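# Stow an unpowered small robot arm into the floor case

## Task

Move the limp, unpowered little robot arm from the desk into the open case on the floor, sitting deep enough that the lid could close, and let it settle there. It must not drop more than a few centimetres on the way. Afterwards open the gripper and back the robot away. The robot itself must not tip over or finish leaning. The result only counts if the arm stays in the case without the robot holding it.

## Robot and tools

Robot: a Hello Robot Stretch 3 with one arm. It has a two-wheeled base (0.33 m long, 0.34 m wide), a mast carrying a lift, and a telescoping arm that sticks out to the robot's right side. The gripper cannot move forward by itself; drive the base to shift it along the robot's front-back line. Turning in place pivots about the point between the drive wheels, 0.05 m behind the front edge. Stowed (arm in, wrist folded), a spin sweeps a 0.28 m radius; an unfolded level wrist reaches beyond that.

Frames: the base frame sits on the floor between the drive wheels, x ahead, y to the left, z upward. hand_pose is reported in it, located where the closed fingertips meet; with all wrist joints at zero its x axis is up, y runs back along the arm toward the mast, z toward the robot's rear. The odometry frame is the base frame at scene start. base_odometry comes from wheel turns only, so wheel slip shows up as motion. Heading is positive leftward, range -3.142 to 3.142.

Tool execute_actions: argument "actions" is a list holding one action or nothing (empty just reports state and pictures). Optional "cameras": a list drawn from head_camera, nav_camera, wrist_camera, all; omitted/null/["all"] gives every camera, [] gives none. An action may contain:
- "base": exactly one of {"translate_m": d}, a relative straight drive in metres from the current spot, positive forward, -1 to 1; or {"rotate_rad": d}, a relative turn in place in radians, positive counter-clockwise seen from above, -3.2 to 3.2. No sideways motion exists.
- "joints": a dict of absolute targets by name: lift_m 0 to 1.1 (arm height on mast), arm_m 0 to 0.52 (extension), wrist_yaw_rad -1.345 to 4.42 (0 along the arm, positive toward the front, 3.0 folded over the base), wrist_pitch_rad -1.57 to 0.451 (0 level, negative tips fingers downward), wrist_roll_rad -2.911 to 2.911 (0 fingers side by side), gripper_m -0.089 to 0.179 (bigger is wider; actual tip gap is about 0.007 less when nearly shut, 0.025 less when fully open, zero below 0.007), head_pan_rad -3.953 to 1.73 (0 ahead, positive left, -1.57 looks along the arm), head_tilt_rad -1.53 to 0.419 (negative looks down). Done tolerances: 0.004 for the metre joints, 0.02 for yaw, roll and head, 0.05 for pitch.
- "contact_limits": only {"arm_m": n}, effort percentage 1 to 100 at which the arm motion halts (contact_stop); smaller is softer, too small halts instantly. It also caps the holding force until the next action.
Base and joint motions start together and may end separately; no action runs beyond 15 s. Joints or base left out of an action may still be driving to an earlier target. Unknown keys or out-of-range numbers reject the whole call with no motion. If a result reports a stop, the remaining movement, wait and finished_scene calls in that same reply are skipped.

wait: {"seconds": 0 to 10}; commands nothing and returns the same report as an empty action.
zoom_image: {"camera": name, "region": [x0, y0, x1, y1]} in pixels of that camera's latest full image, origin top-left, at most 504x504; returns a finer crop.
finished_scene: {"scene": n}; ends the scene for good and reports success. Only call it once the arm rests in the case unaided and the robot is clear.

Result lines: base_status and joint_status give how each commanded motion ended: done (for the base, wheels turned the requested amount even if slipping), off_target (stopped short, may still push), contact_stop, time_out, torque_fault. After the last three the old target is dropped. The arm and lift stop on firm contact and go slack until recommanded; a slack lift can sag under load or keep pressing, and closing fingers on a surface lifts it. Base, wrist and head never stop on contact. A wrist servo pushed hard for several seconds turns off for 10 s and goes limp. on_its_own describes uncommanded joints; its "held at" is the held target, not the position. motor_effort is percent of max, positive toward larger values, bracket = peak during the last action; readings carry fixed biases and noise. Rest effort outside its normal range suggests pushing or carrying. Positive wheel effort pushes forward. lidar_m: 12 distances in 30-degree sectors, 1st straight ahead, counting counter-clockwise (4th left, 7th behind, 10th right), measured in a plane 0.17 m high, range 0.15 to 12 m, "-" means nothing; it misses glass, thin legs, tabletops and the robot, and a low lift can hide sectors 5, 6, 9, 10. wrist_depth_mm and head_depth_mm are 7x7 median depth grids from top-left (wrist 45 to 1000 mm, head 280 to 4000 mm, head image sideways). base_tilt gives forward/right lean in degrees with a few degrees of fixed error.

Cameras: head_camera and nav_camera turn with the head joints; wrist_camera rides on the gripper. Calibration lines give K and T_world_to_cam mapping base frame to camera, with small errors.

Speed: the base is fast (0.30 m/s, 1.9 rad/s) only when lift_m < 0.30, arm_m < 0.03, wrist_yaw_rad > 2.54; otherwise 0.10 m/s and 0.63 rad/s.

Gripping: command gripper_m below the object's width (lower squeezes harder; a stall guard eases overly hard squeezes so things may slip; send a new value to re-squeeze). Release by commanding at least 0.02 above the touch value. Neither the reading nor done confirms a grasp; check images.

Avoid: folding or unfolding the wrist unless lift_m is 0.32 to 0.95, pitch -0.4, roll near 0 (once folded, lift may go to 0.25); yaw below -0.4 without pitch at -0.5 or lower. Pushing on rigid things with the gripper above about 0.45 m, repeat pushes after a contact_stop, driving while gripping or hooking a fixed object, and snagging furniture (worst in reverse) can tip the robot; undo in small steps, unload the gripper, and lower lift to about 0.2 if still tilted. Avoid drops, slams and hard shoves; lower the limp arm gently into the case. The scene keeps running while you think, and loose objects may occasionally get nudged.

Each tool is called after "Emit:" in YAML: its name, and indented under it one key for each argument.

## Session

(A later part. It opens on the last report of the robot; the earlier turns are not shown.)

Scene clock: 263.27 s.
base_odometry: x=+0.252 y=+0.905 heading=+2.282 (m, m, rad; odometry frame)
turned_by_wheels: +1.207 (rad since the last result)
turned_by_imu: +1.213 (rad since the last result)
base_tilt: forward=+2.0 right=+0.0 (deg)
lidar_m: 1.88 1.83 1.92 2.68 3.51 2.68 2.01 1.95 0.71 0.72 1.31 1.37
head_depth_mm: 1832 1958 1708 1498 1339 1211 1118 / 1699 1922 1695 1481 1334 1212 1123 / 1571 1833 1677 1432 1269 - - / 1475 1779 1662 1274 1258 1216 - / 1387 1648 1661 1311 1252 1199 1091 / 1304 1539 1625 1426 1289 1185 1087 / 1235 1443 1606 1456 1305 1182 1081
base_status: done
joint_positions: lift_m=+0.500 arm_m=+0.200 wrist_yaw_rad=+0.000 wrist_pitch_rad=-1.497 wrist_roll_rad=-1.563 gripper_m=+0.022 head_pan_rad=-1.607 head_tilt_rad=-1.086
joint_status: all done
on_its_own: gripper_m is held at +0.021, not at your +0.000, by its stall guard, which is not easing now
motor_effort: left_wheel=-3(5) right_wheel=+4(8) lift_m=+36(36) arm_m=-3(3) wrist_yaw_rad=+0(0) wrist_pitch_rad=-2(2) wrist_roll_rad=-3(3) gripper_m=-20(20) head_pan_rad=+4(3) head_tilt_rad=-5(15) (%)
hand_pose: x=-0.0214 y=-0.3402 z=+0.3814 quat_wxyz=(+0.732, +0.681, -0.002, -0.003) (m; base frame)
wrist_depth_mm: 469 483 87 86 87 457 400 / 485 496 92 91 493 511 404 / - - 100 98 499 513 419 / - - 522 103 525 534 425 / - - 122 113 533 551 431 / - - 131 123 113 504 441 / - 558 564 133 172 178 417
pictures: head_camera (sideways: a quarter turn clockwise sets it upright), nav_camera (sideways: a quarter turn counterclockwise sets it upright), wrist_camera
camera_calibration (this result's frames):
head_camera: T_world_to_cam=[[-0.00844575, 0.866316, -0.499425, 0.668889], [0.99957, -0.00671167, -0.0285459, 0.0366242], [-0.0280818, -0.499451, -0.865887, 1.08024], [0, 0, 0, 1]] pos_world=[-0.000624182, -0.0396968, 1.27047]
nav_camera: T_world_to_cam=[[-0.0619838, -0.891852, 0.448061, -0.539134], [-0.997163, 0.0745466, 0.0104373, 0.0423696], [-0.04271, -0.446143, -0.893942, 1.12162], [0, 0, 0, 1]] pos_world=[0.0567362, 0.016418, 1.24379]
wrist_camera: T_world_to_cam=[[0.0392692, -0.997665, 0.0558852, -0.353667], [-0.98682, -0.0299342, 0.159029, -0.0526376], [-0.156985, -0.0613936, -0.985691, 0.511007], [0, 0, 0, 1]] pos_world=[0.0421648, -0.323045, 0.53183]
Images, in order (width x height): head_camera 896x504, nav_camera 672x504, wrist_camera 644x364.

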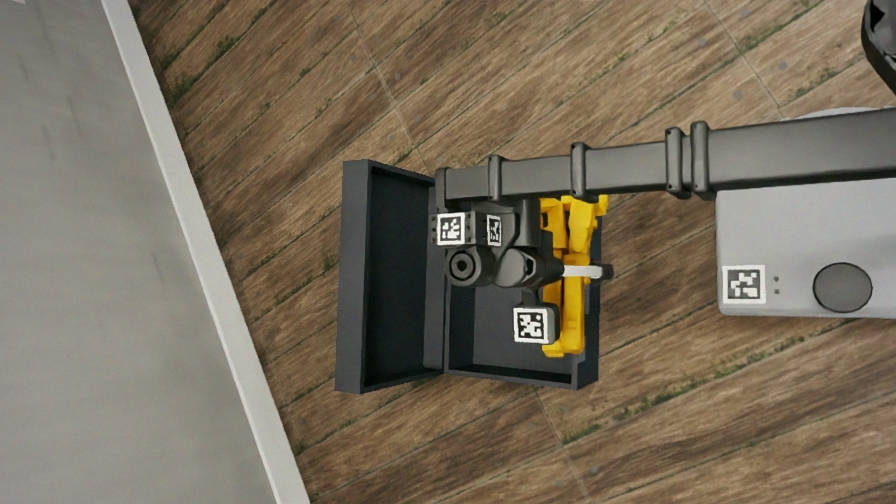

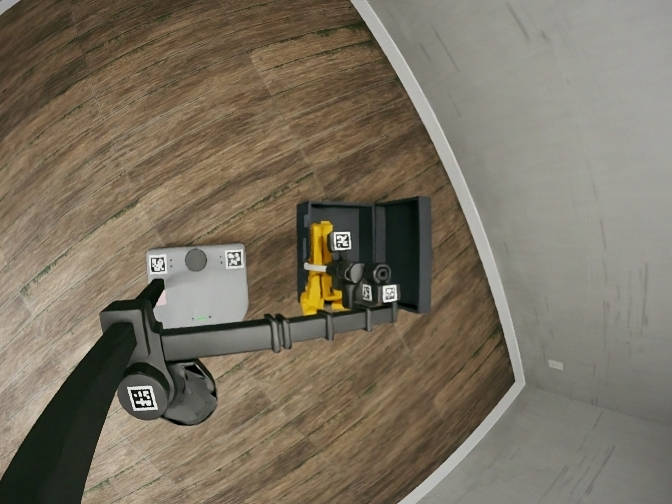

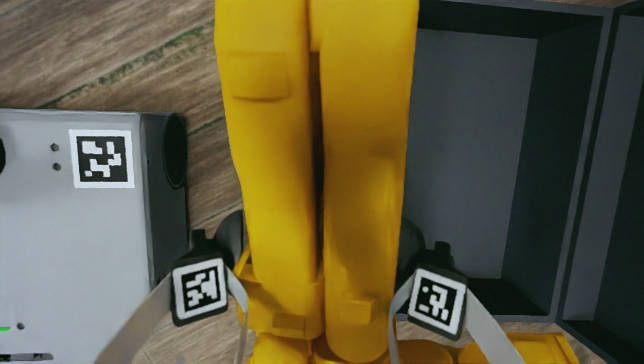

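Emit:
execute_actions:
  actions:
    - {"base":{"translate_m":0.085},"joints":{"arm_m":0.355,"lift_m":0.42,"head_pan_rad":-1.75}}

Scene clock: 269.03 s.
base_odometry: x=+0.196 y=+0.970 heading=+2.282 (m, m, rad; odometry frame)
turned_by_wheels: +0.000 (rad since the last result)
turned_by_imu: +0.000 (rad since the last result)
base_tilt: forward=+1.9 right=+0.0 (deg)
lidar_m: 1.80 1.75 1.84 2.57 3.58 2.79 2.09 2.03 0.74 0.70 1.27 1.33
head_depth_mm: 2135 1933 1694 1495 1340 1208 1135 / 1917 1965 1681 1488 1329 1208 1130 / 1720 1891 1681 1415 1308 - - / 1579 1827 1673 1171 1287 1221 - / 1449 1738 1668 1040 1279 1204 1088 / 1343 1586 1647 1408 1290 1181 1090 / 1258 1452 1606 1450 1299 1183 1076
base_status: done
joint_positions: lift_m=+0.420 arm_m=+0.355 wrist_yaw_rad=+0.000 wrist_pitch_rad=-1.498 wrist_roll_rad=-1.564 gripper_m=+0.022 head_pan_rad=-1.743 head_tilt_rad=-1.086
joint_status: all done
on_its_own: gripper_m is held at +0.021, not at your +0.000, by its stall guard, which is not easing now
motor_effort: left_wheel=-3(3) right_wheel=+3(8) lift_m=+36(36) arm_m=+2(1) wrist_yaw_rad=+0(0) wrist_pitch_rad=-1(1) wrist_roll_rad=-3(3) gripper_m=-20(20) head_pan_rad=-5(22) head_tilt_rad=-6(5) (%)
hand_pose: x=-0.0214 y=-0.4942 z=+0.3014 quat_wxyz=(+0.732, +0.681, -0.002, -0.003) (m; base frame)
wrist_depth_mm: 396 411 87 86 87 445 459 / 414 419 92 91 313 331 282 / 426 431 100 98 432 332 290 / 432 446 314 103 427 339 289 / 439 454 123 113 422 343 285 / 457 462 130 123 113 346 283 / 466 480 358 133 171 179 270
pictures: head_camera (sideways: a quarter turn clockwise sets it upright), nav_camera (sideways: a quarter turn counterclockwise sets it upright), wrist_camera
camera_calibration (this result's frames):
head_camera: T_world_to_cam=[[0.109442, 0.859418, -0.499424, 0.668168], [0.989372, -0.142579, -0.0285459, 0.0366864], [-0.0957403, -0.490991, -0.865888, 1.08065], [0, 0, 0, 1]] pos_world=[-0.00596002, -0.0384136, 1.27047]
nav_camera: T_world_to_cam=[[-0.18269, -0.875138, 0.44806, -0.538396], [-0.977762, 0.209457, 0.0104374, 0.0422512], [-0.102983, -0.436189, -0.893943, 1.12199], [0, 0, 0, 1]] pos_world=[0.0584985, 0.00937958, 1.24379]
wrist_camera: T_world_to_cam=[[0.0395054, -0.997723, 0.0546708, -0.50247], [-0.986809, -0.03036, 0.159015, -0.0447317], [-0.156993, -0.0602316, -0.985761, 0.423305], [0, 0, 0, 1]] pos_world=[0.0421647, -0.477187, 0.451861]
Images, in order (width x height): head_camera 896x504, nav_camera 672x504, wrist_camera 644x364.

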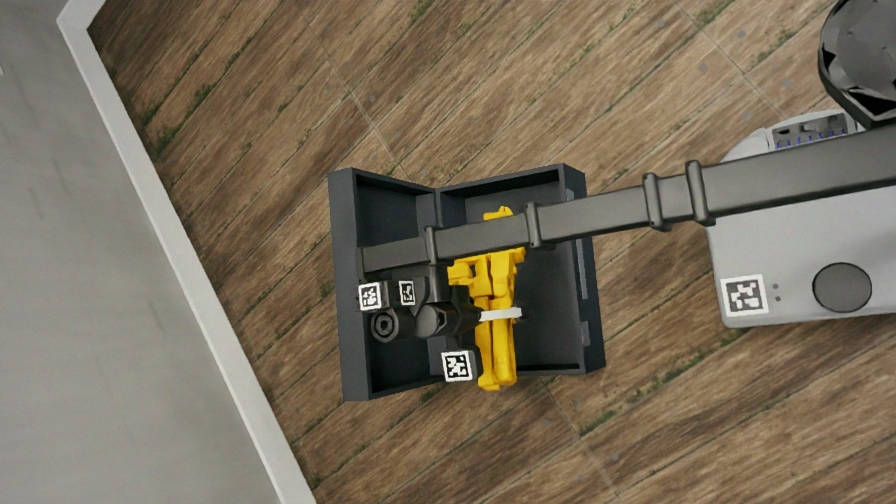

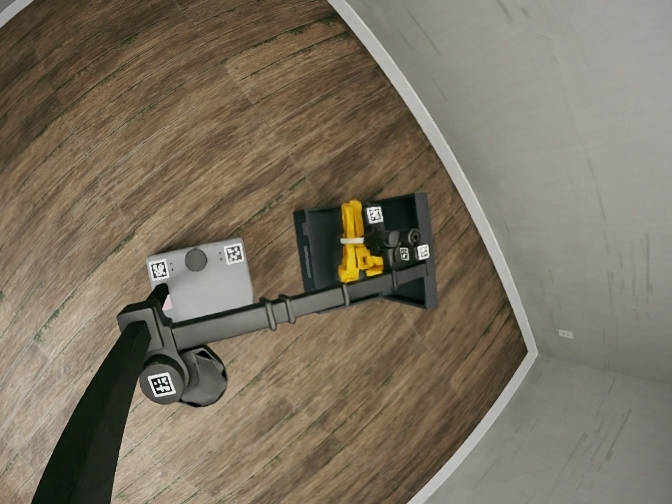

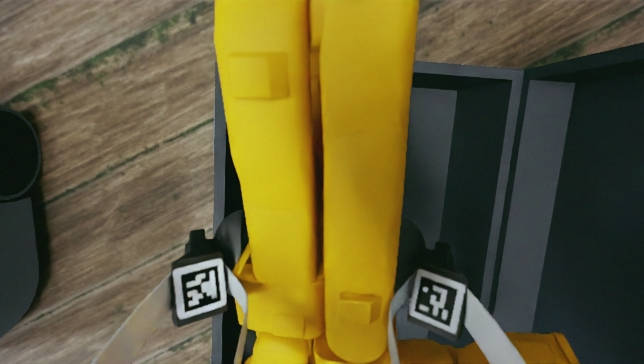

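Emit:
execute_actions:
  actions:
    - {"base":{"translate_m":-0.025},"joints":{"arm_m":0.34,"lift_m":0.27}}
  cameras: ["head_camera","wrist_camera"]

Scene clock: 275.13 s.
base_odometry: x=+0.213 y=+0.951 heading=+2.281 (m, m, rad; odometry frame)
turned_by_wheels: +0.000 (rad since the last result)
turned_by_imu: +0.000 (rad since the last result)
base_tilt: forward=+2.1 right=+0.0 (deg)
lidar_m: 1.81 1.77 1.86 2.60 3.57 2.76 2.07 2.01 0.46 0.45 1.28 1.34
head_depth_mm: 2116 1955 1696 1502 1335 1219 1122 / 1933 1934 1680 1492 1333 1208 1134 / 1756 1935 1683 1454 1312 1234 - / 1595 1849 1657 1324 1261 1223 - / 1463 1749 1663 1288 1258 1201 1090 / 1358 1588 1642 1395 1271 1194 1085 / 1268 1468 1605 1445 1306 1178 1087
base_status: done
joint_positions: lift_m=+0.270 arm_m=+0.340 wrist_yaw_rad=+0.000 wrist_pitch_rad=-1.498 wrist_roll_rad=-1.564 gripper_m=+0.022 head_pan_rad=-1.743 head_tilt_rad=-1.086
joint_status: all done
on_its_own: gripper_m is held at +0.021, not at your +0.000, by its stall guard, which is not easing now
motor_effort: left_wheel=-3(6) right_wheel=+4(5) lift_m=+36(37) arm_m=-3(4) wrist_yaw_rad=+0(0) wrist_pitch_rad=-1(1) wrist_roll_rad=-3(3) gripper_m=-20(21) head_pan_rad=-5(5) head_tilt_rad=-4(5) (%)
hand_pose: x=-0.0214 y=-0.4799 z=+0.1514 quat_wxyz=(+0.732, +0.681, -0.002, -0.003) (m; base frame)
wrist_depth_mm: 270 276 87 86 87 248 228 / 280 282 92 91 275 282 246 / 288 287 100 97 281 290 245 / 290 296 169 103 288 295 243 / 297 303 122 113 294 302 239 / 306 312 131 123 113 308 238 / 312 319 206 133 172 179 228
pictures: head_camera (sideways: a quarter turn clockwise sets it upright), wrist_camera
camera_calibration (this result's frames):
head_camera: T_world_to_cam=[[0.10947, 0.85942, -0.499412, 0.668154], [0.989367, -0.14261, -0.0285455, 0.0366859], [-0.095754, -0.490977, -0.865894, 1.08066], [0, 0, 0, 1]] pos_world=[-0.00596117, -0.0384128, 1.27047]
wrist_camera: T_world_to_cam=[[0.0395212, -0.997726, 0.054602, -0.479983], [-0.986809, -0.0303865, 0.159014, -0.0204573], [-0.156994, -0.0601661, -0.985765, 0.276333], [0, 0, 0, 1]] pos_world=[0.0421646, -0.462887, 0.301861]
Images, in order (width x height): head_camera 896x504, wrist_camera 644x364.

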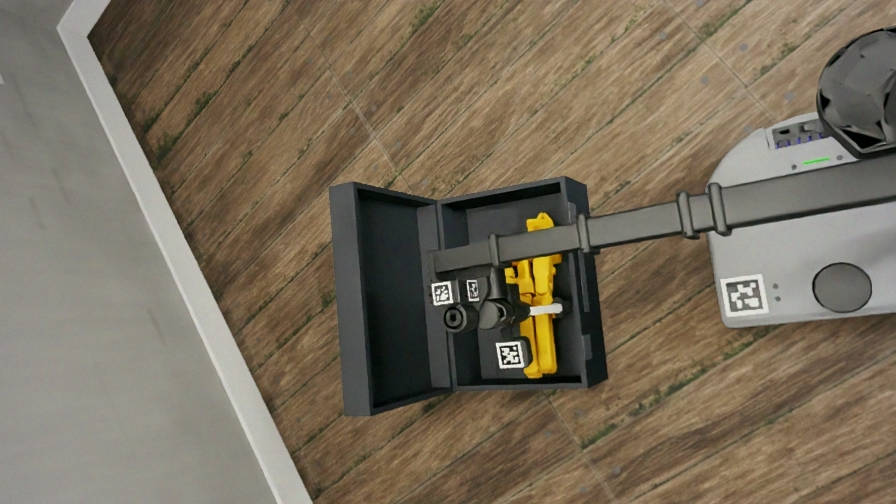

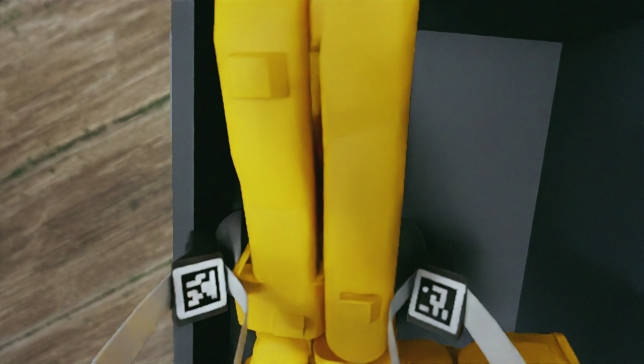

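Emit:
execute_actions:
  actions:
    - {"joints":{"arm_m":0.375}}
  cameras: []

Emit:
execute_actions:
  actions:
    - {"joints":{"lift_m":0.168}}
  cameras: ["head_camera","wrist_camera"]

Emit:
execute_actions:
  actions:
    - {"joints":{"gripper_m":0.095}}
  cameras: []

Emit:
execute_actions:
  actions:
    - {"joints":{"lift_m":0.45}}
  cameras: ["wrist_camera"]

Emit:
execute_actions:
  actions:
    - {"joints":{"arm_m":0.0}}
  cameras: ["head_camera"]

Scene clock: 281.93 s.
base_odometry: x=+0.213 y=+0.951 heading=+2.281 (m, m, rad; odometry frame)
turned_by_wheels: +0.000 (rad since the last result)
turned_by_imu: +0.000 (rad since the last result)
base_tilt: forward=+2.0 right=-0.1 (deg)
lidar_m: 1.83 1.77 1.86 2.60 3.57 2.76 2.07 2.01 0.49 0.48 1.28 1.34
head_depth_mm: 2123 1950 1715 1494 1341 1204 1125 / 1931 1940 1682 1489 1335 1207 1135 / 1749 1942 1682 1460 1309 1233 - / 1597 1846 1658 1314 1277 1223 - / 1465 1748 1649 1263 1261 1209 1091 / 1349 1585 1641 1388 1286 1190 1086 / 1264 1474 1599 1448 1304 1180 1084
base_status: not commanded
joint_positions: lift_m=+0.270 arm_m=+0.375 wrist_yaw_rad=+0.000 wrist_pitch_rad=-1.499 wrist_roll_rad=-1.564 gripper_m=+0.022 head_pan_rad=-1.743 head_tilt_rad=-1.086
joint_status: all done
on_its_own: gripper_m is held at +0.021, not at your +0.000, by its stall guard, which is not easing now
motor_effort: left_wheel=-3(3) right_wheel=+4(4) lift_m=+36(36) arm_m=+3(2) wrist_yaw_rad=+0(1) wrist_pitch_rad=-1(1) wrist_roll_rad=-3(3) gripper_m=-20(20) head_pan_rad=-4(4) head_tilt_rad=-4(4) (%)
hand_pose: x=-0.0214 y=-0.5141 z=+0.1514 quat_wxyz=(+0.732, +0.681, -0.002, -0.003) (m; base frame)
wrist_depth_mm: 272 175 87 86 87 242 199 / 277 179 92 91 277 280 207 / 286 181 100 97 283 282 204 / 294 184 274 103 290 292 203 / 296 205 123 113 296 286 202 / 305 190 131 122 113 282 201 / 313 237 296 133 171 180 201
pictures: none
No camera images: the call's "cameras" was empty. Leave "cameras" out to get every camera's image.

Scene clock: 283.70 s.
base_odometry: x=+0.213 y=+0.951 heading=+2.282 (m, m, rad; odometry frame)
turned_by_wheels: +0.000 (rad since the last result)
turned_by_imu: +0.000 (rad since the last result)
base_tilt: forward=+2.1 right=-0.1 (deg)
lidar_m: 1.83 1.77 1.85 2.60 3.55 2.76 2.06 2.01 0.73 0.71 1.28 1.34
head_depth_mm: 2128 1944 1689 1486 1346 1217 1111 / 1937 1947 1688 1493 1339 1211 1130 / 1743 1911 1668 1451 1311 1238 - / 1595 1837 1674 1321 1286 1223 - / 1468 1739 1648 1301 1266 1204 1090 / 1355 1600 1654 1388 1275 1194 1084 / 1270 1472 1608 1447 1297 1180 1082
base_status: not commanded
joint_positions: lift_m=+0.168 arm_m=+0.375 wrist_yaw_rad=+0.000 wrist_pitch_rad=-1.498 wrist_roll_rad=-1.567 gripper_m=+0.022 head_pan_rad=-1.743 head_tilt_rad=-1.086
joint_status: all done
on_its_own: gripper_m is held at +0.021, not at your +0.000, by its stall guard, which is not easing now
motor_effort: left_wheel=-2(3) right_wheel=+1(3) lift_m=+33(35) arm_m=+2(3) wrist_yaw_rad=+0(0) wrist_pitch_rad=-1(2) wrist_roll_rad=-1(3) gripper_m=-20(21) head_pan_rad=-5(4) head_tilt_rad=-5(5) (%)
hand_pose: x=-0.0214 y=-0.5143 z=+0.0495 quat_wxyz=(+0.732, +0.681, -0.001, -0.001) (m; base frame)
wrist_depth_mm: 125 163 166 114 111 177 180 / 126 166 170 114 114 181 183 / 128 170 173 116 180 185 188 / 129 173 177 119 185 189 194 / 132 178 180 123 188 195 196 / 133 177 130 127 116 201 201 / 135 189 189 126 201 207 198
pictures: head_camera (sideways: a quarter turn clockwise sets it upright), wrist_camera
camera_calibration (this result's frames):
head_camera: T_world_to_cam=[[0.109471, 0.859427, -0.499402, 0.668139], [0.989367, -0.14261, -0.0285452, 0.0366855], [-0.0957521, -0.490967, -0.8659, 1.08067], [0, 0, 0, 1]] pos_world=[-0.0059611, -0.0384124, 1.27047]
wrist_camera: T_world_to_cam=[[0.0432253, -0.997548, 0.055037, -0.508635], [-0.986647, -0.0339645, 0.159291, -0.00715286], [-0.157031, -0.0611875, -0.985696, 0.173299], [0, 0, 0, 1]] pos_world=[0.0421419, -0.497027, 0.199954]
Images, in order (width x height): head_camera 896x504, wrist_camera 644x364.

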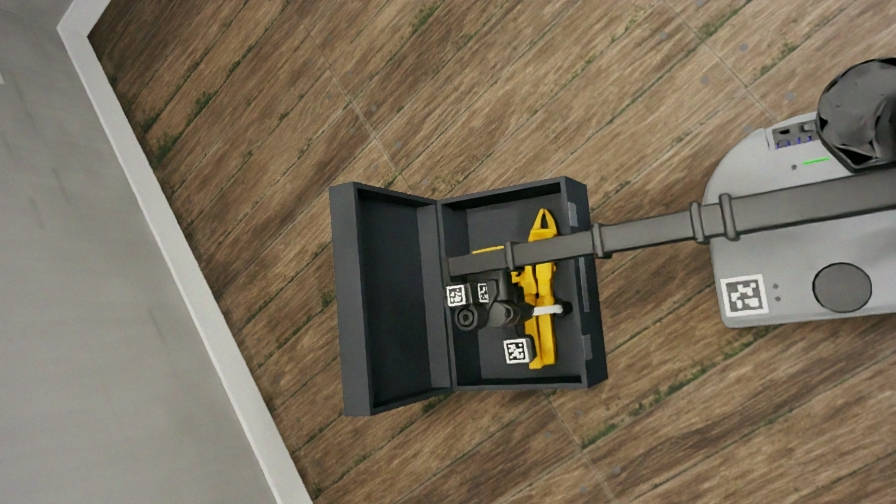

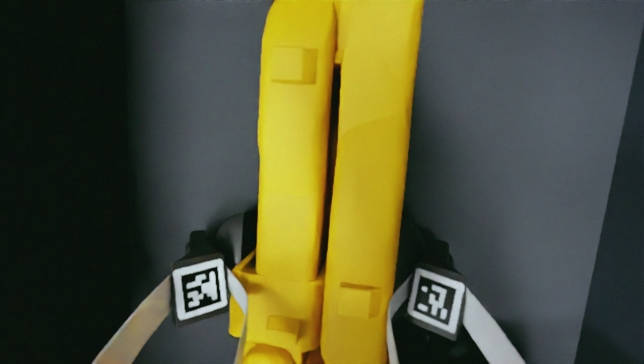

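Scene clock: 284.93 s.
base_odometry: x=+0.213 y=+0.951 heading=+2.281 (m, m, rad; odometry frame)
turned_by_wheels: +0.000 (rad since the last result)
turned_by_imu: +0.000 (rad since the last result)
base_tilt: forward=+1.9 right=+0.0 (deg)
lidar_m: 1.82 1.77 1.85 2.60 3.57 2.75 2.07 2.01 0.73 0.71 1.28 1.34
head_depth_mm: 2122 1943 1710 1489 1344 1211 1116 / 1939 1927 1688 1490 1341 1206 1136 / 1753 1933 1671 1460 1303 1231 - / 1594 1829 1677 1332 1281 1219 - / 1469 1750 1655 1301 1266 1211 1086 / 1353 1599 1635 1384 1282 1187 1087 / 1257 1463 1604 1449 1293 1173 1081
base_status: not commanded
joint_positions: lift_m=+0.168 arm_m=+0.375 wrist_yaw_rad=+0.000 wrist_pitch_rad=-1.500 wrist_roll_rad=-1.567 gripper_m=+0.095 head_pan_rad=-1.743 head_tilt_rad=-1.086
joint_status: all done
motor_effort: left_wheel=-3(3) right_wheel=+5(5) lift_m=+33(33) arm_m=+3(2) wrist_yaw_rad=+0(0) wrist_pitch_rad=+0(1) wrist_roll_rad=-1(1) gripper_m=+1(81) head_pan_rad=-4(5) head_tilt_rad=-4(5) (%)
hand_pose: x=-0.0214 y=-0.5138 z=+0.0495 quat_wxyz=(+0.731, +0.682, -0.001, -0.001) (m; base frame)
wrist_depth_mm: 125 163 166 115 114 177 180 / 126 166 170 115 115 181 182 / 128 169 172 118 117 185 189 / 130 174 178 122 184 191 193 / 131 176 182 126 117 195 197 / 132 163 135 128 119 202 201 / 133 190 190 128 200 207 199
pictures: none
No camera images: the call's "cameras" was empty. Leave "cameras" out to get every camera's image.

Scene clock: 288.33 s.
base_odometry: x=+0.213 y=+0.951 heading=+2.281 (m, m, rad; odometry frame)
turned_by_wheels: +0.000 (rad since the last result)
turned_by_imu: +0.000 (rad since the last result)
base_tilt: forward=+2.0 right=+0.1 (deg)
lidar_m: 1.83 1.77 1.86 2.61 3.56 2.75 2.07 2.01 0.73 0.70 1.28 1.34
head_depth_mm: 2128 1931 1701 1503 1338 1218 1134 / 1937 1958 1691 1496 1339 1208 1133 / 1741 1919 1664 1469 1309 - - / 1594 1844 1696 1314 1279 1211 - / 1454 1747 1691 1364 1272 1210 1090 / 1354 1586 1649 1396 1288 1186 1088 / 1257 1455 1592 1451 1297 1176 1077
base_status: not commanded
joint_positions: lift_m=+0.450 arm_m=+0.375 wrist_yaw_rad=+0.000 wrist_pitch_rad=-1.499 wrist_roll_rad=-1.567 gripper_m=+0.095 head_pan_rad=-1.743 head_tilt_rad=-1.086
joint_status: all done
motor_effort: left_wheel=-3(3) right_wheel=+5(5) lift_m=+39(40) arm_m=+2(3) wrist_yaw_rad=+0(0) wrist_pitch_rad=-1(0) wrist_roll_rad=-1(1) gripper_m=+1(1) head_pan_rad=-5(4) head_tilt_rad=-5(4) (%)
hand_pose: x=-0.0214 y=-0.5140 z=+0.3313 quat_wxyz=(+0.732, +0.682, -0.001, -0.001) (m; base frame)
wrist_depth_mm: 432 438 435 445 459 464 249 / 440 444 431 432 429 343 269 / 456 459 448 448 458 351 266 / 466 474 456 411 465 358 263 / 471 485 467 425 480 367 262 / 485 494 423 427 483 344 260 / 491 509 451 490 461 358 258
pictures: wrist_camera
camera_calibration (this result's frames):
wrist_camera: T_world_to_cam=[[0.0432122, -0.997618, 0.0537647, -0.52343], [-0.986648, -0.0341547, 0.159247, -0.0521081], [-0.157031, -0.0599282, -0.985774, 0.451731], [0, 0, 0, 1]] pos_world=[0.0421421, -0.496892, 0.481744]
Images, in order (width x height): wrist_camera 644x364.

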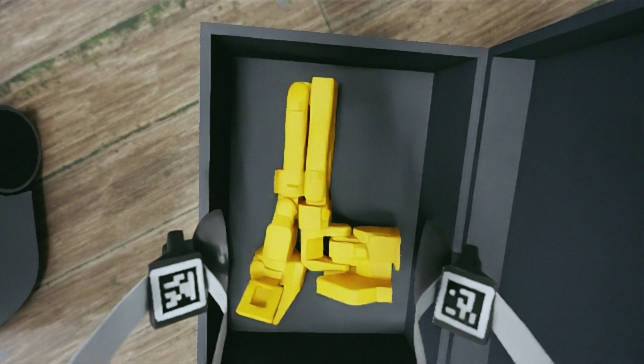

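Scene clock: 292.27 s.
base_odometry: x=+0.213 y=+0.951 heading=+2.281 (m, m, rad; odometry frame)
turned_by_wheels: +0.000 (rad since the last result)
turned_by_imu: +0.000 (rad since the last result)
base_tilt: forward=+1.9 right=+0.0 (deg)
lidar_m: 1.82 1.77 1.86 2.60 3.56 2.76 2.06 2.01 0.73 0.70 1.28 1.34
head_depth_mm: 2145 1973 1701 1499 1340 1215 1138 / 1925 1940 1684 1489 1333 1215 1134 / 1750 1921 1679 1460 1308 - - / 1595 1857 1660 1322 1281 - - / 1453 1745 1656 1316 1267 1222 1085 / 1349 1604 1643 1380 1283 1185 1086 / 1260 1468 1601 1447 1306 1182 1079
base_status: not commanded
joint_positions: lift_m=+0.450 arm_m=+0.003 wrist_yaw_rad=+0.000 wrist_pitch_rad=-1.499 wrist_roll_rad=-1.567 gripper_m=+0.095 head_pan_rad=-1.743 head_tilt_rad=-1.086
joint_status: all done
joint sent to its limit — the command would take arm_m past its lower limit, so that joint was sent only as far as its limit.
motor_effort: left_wheel=-4(3) right_wheel=+5(4) lift_m=+39(39) arm_m=-3(3) wrist_yaw_rad=+0(0) wrist_pitch_rad=-1(1) wrist_roll_rad=-1(1) gripper_m=+1(1) head_pan_rad=-5(5) head_tilt_rad=-5(5) (%)
hand_pose: x=-0.0214 y=-0.1427 z=+0.3312 quat_wxyz=(+0.732, +0.681, -0.001, -0.001) (m; base frame)
wrist_depth_mm: 430 445 446 453 467 480 484 / 442 447 464 469 475 459 420 / - - - 478 486 453 419 / - - - 492 493 453 440 / - - - 504 524 440 445 / - - - 516 530 435 458 / - - - 532 535 505 513
pictures: head_camera (sideways: a quarter turn clockwise sets it upright)
camera_calibration (this result's frames):
head_camera: T_world_to_cam=[[0.109472, 0.859428, -0.499399, 0.668136], [0.989367, -0.14261, -0.0285451, 0.0366854], [-0.0957518, -0.490964, -0.865902, 1.08067], [0, 0, 0, 1]] pos_world=[-0.00596109, -0.0384123, 1.27047]
Images, in order (width x height): head_camera 896x504.

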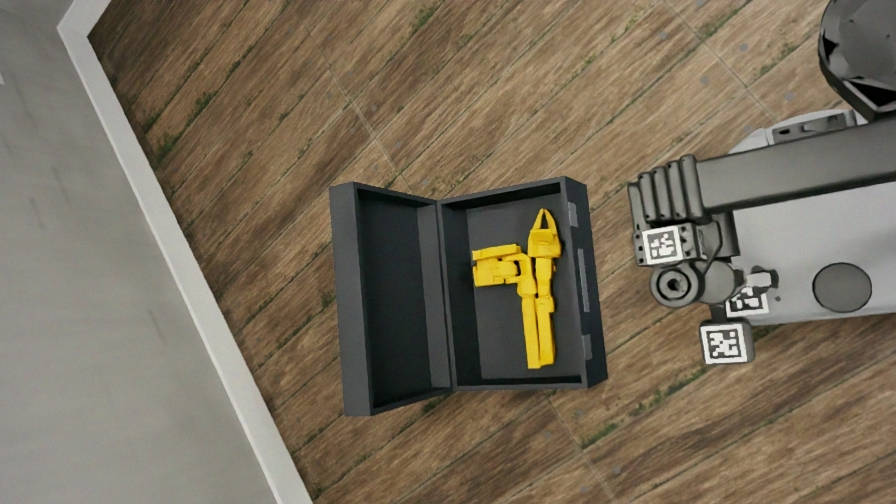

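Emit:
finished_scene:
  scene: 1

The scene is finished: the task was done.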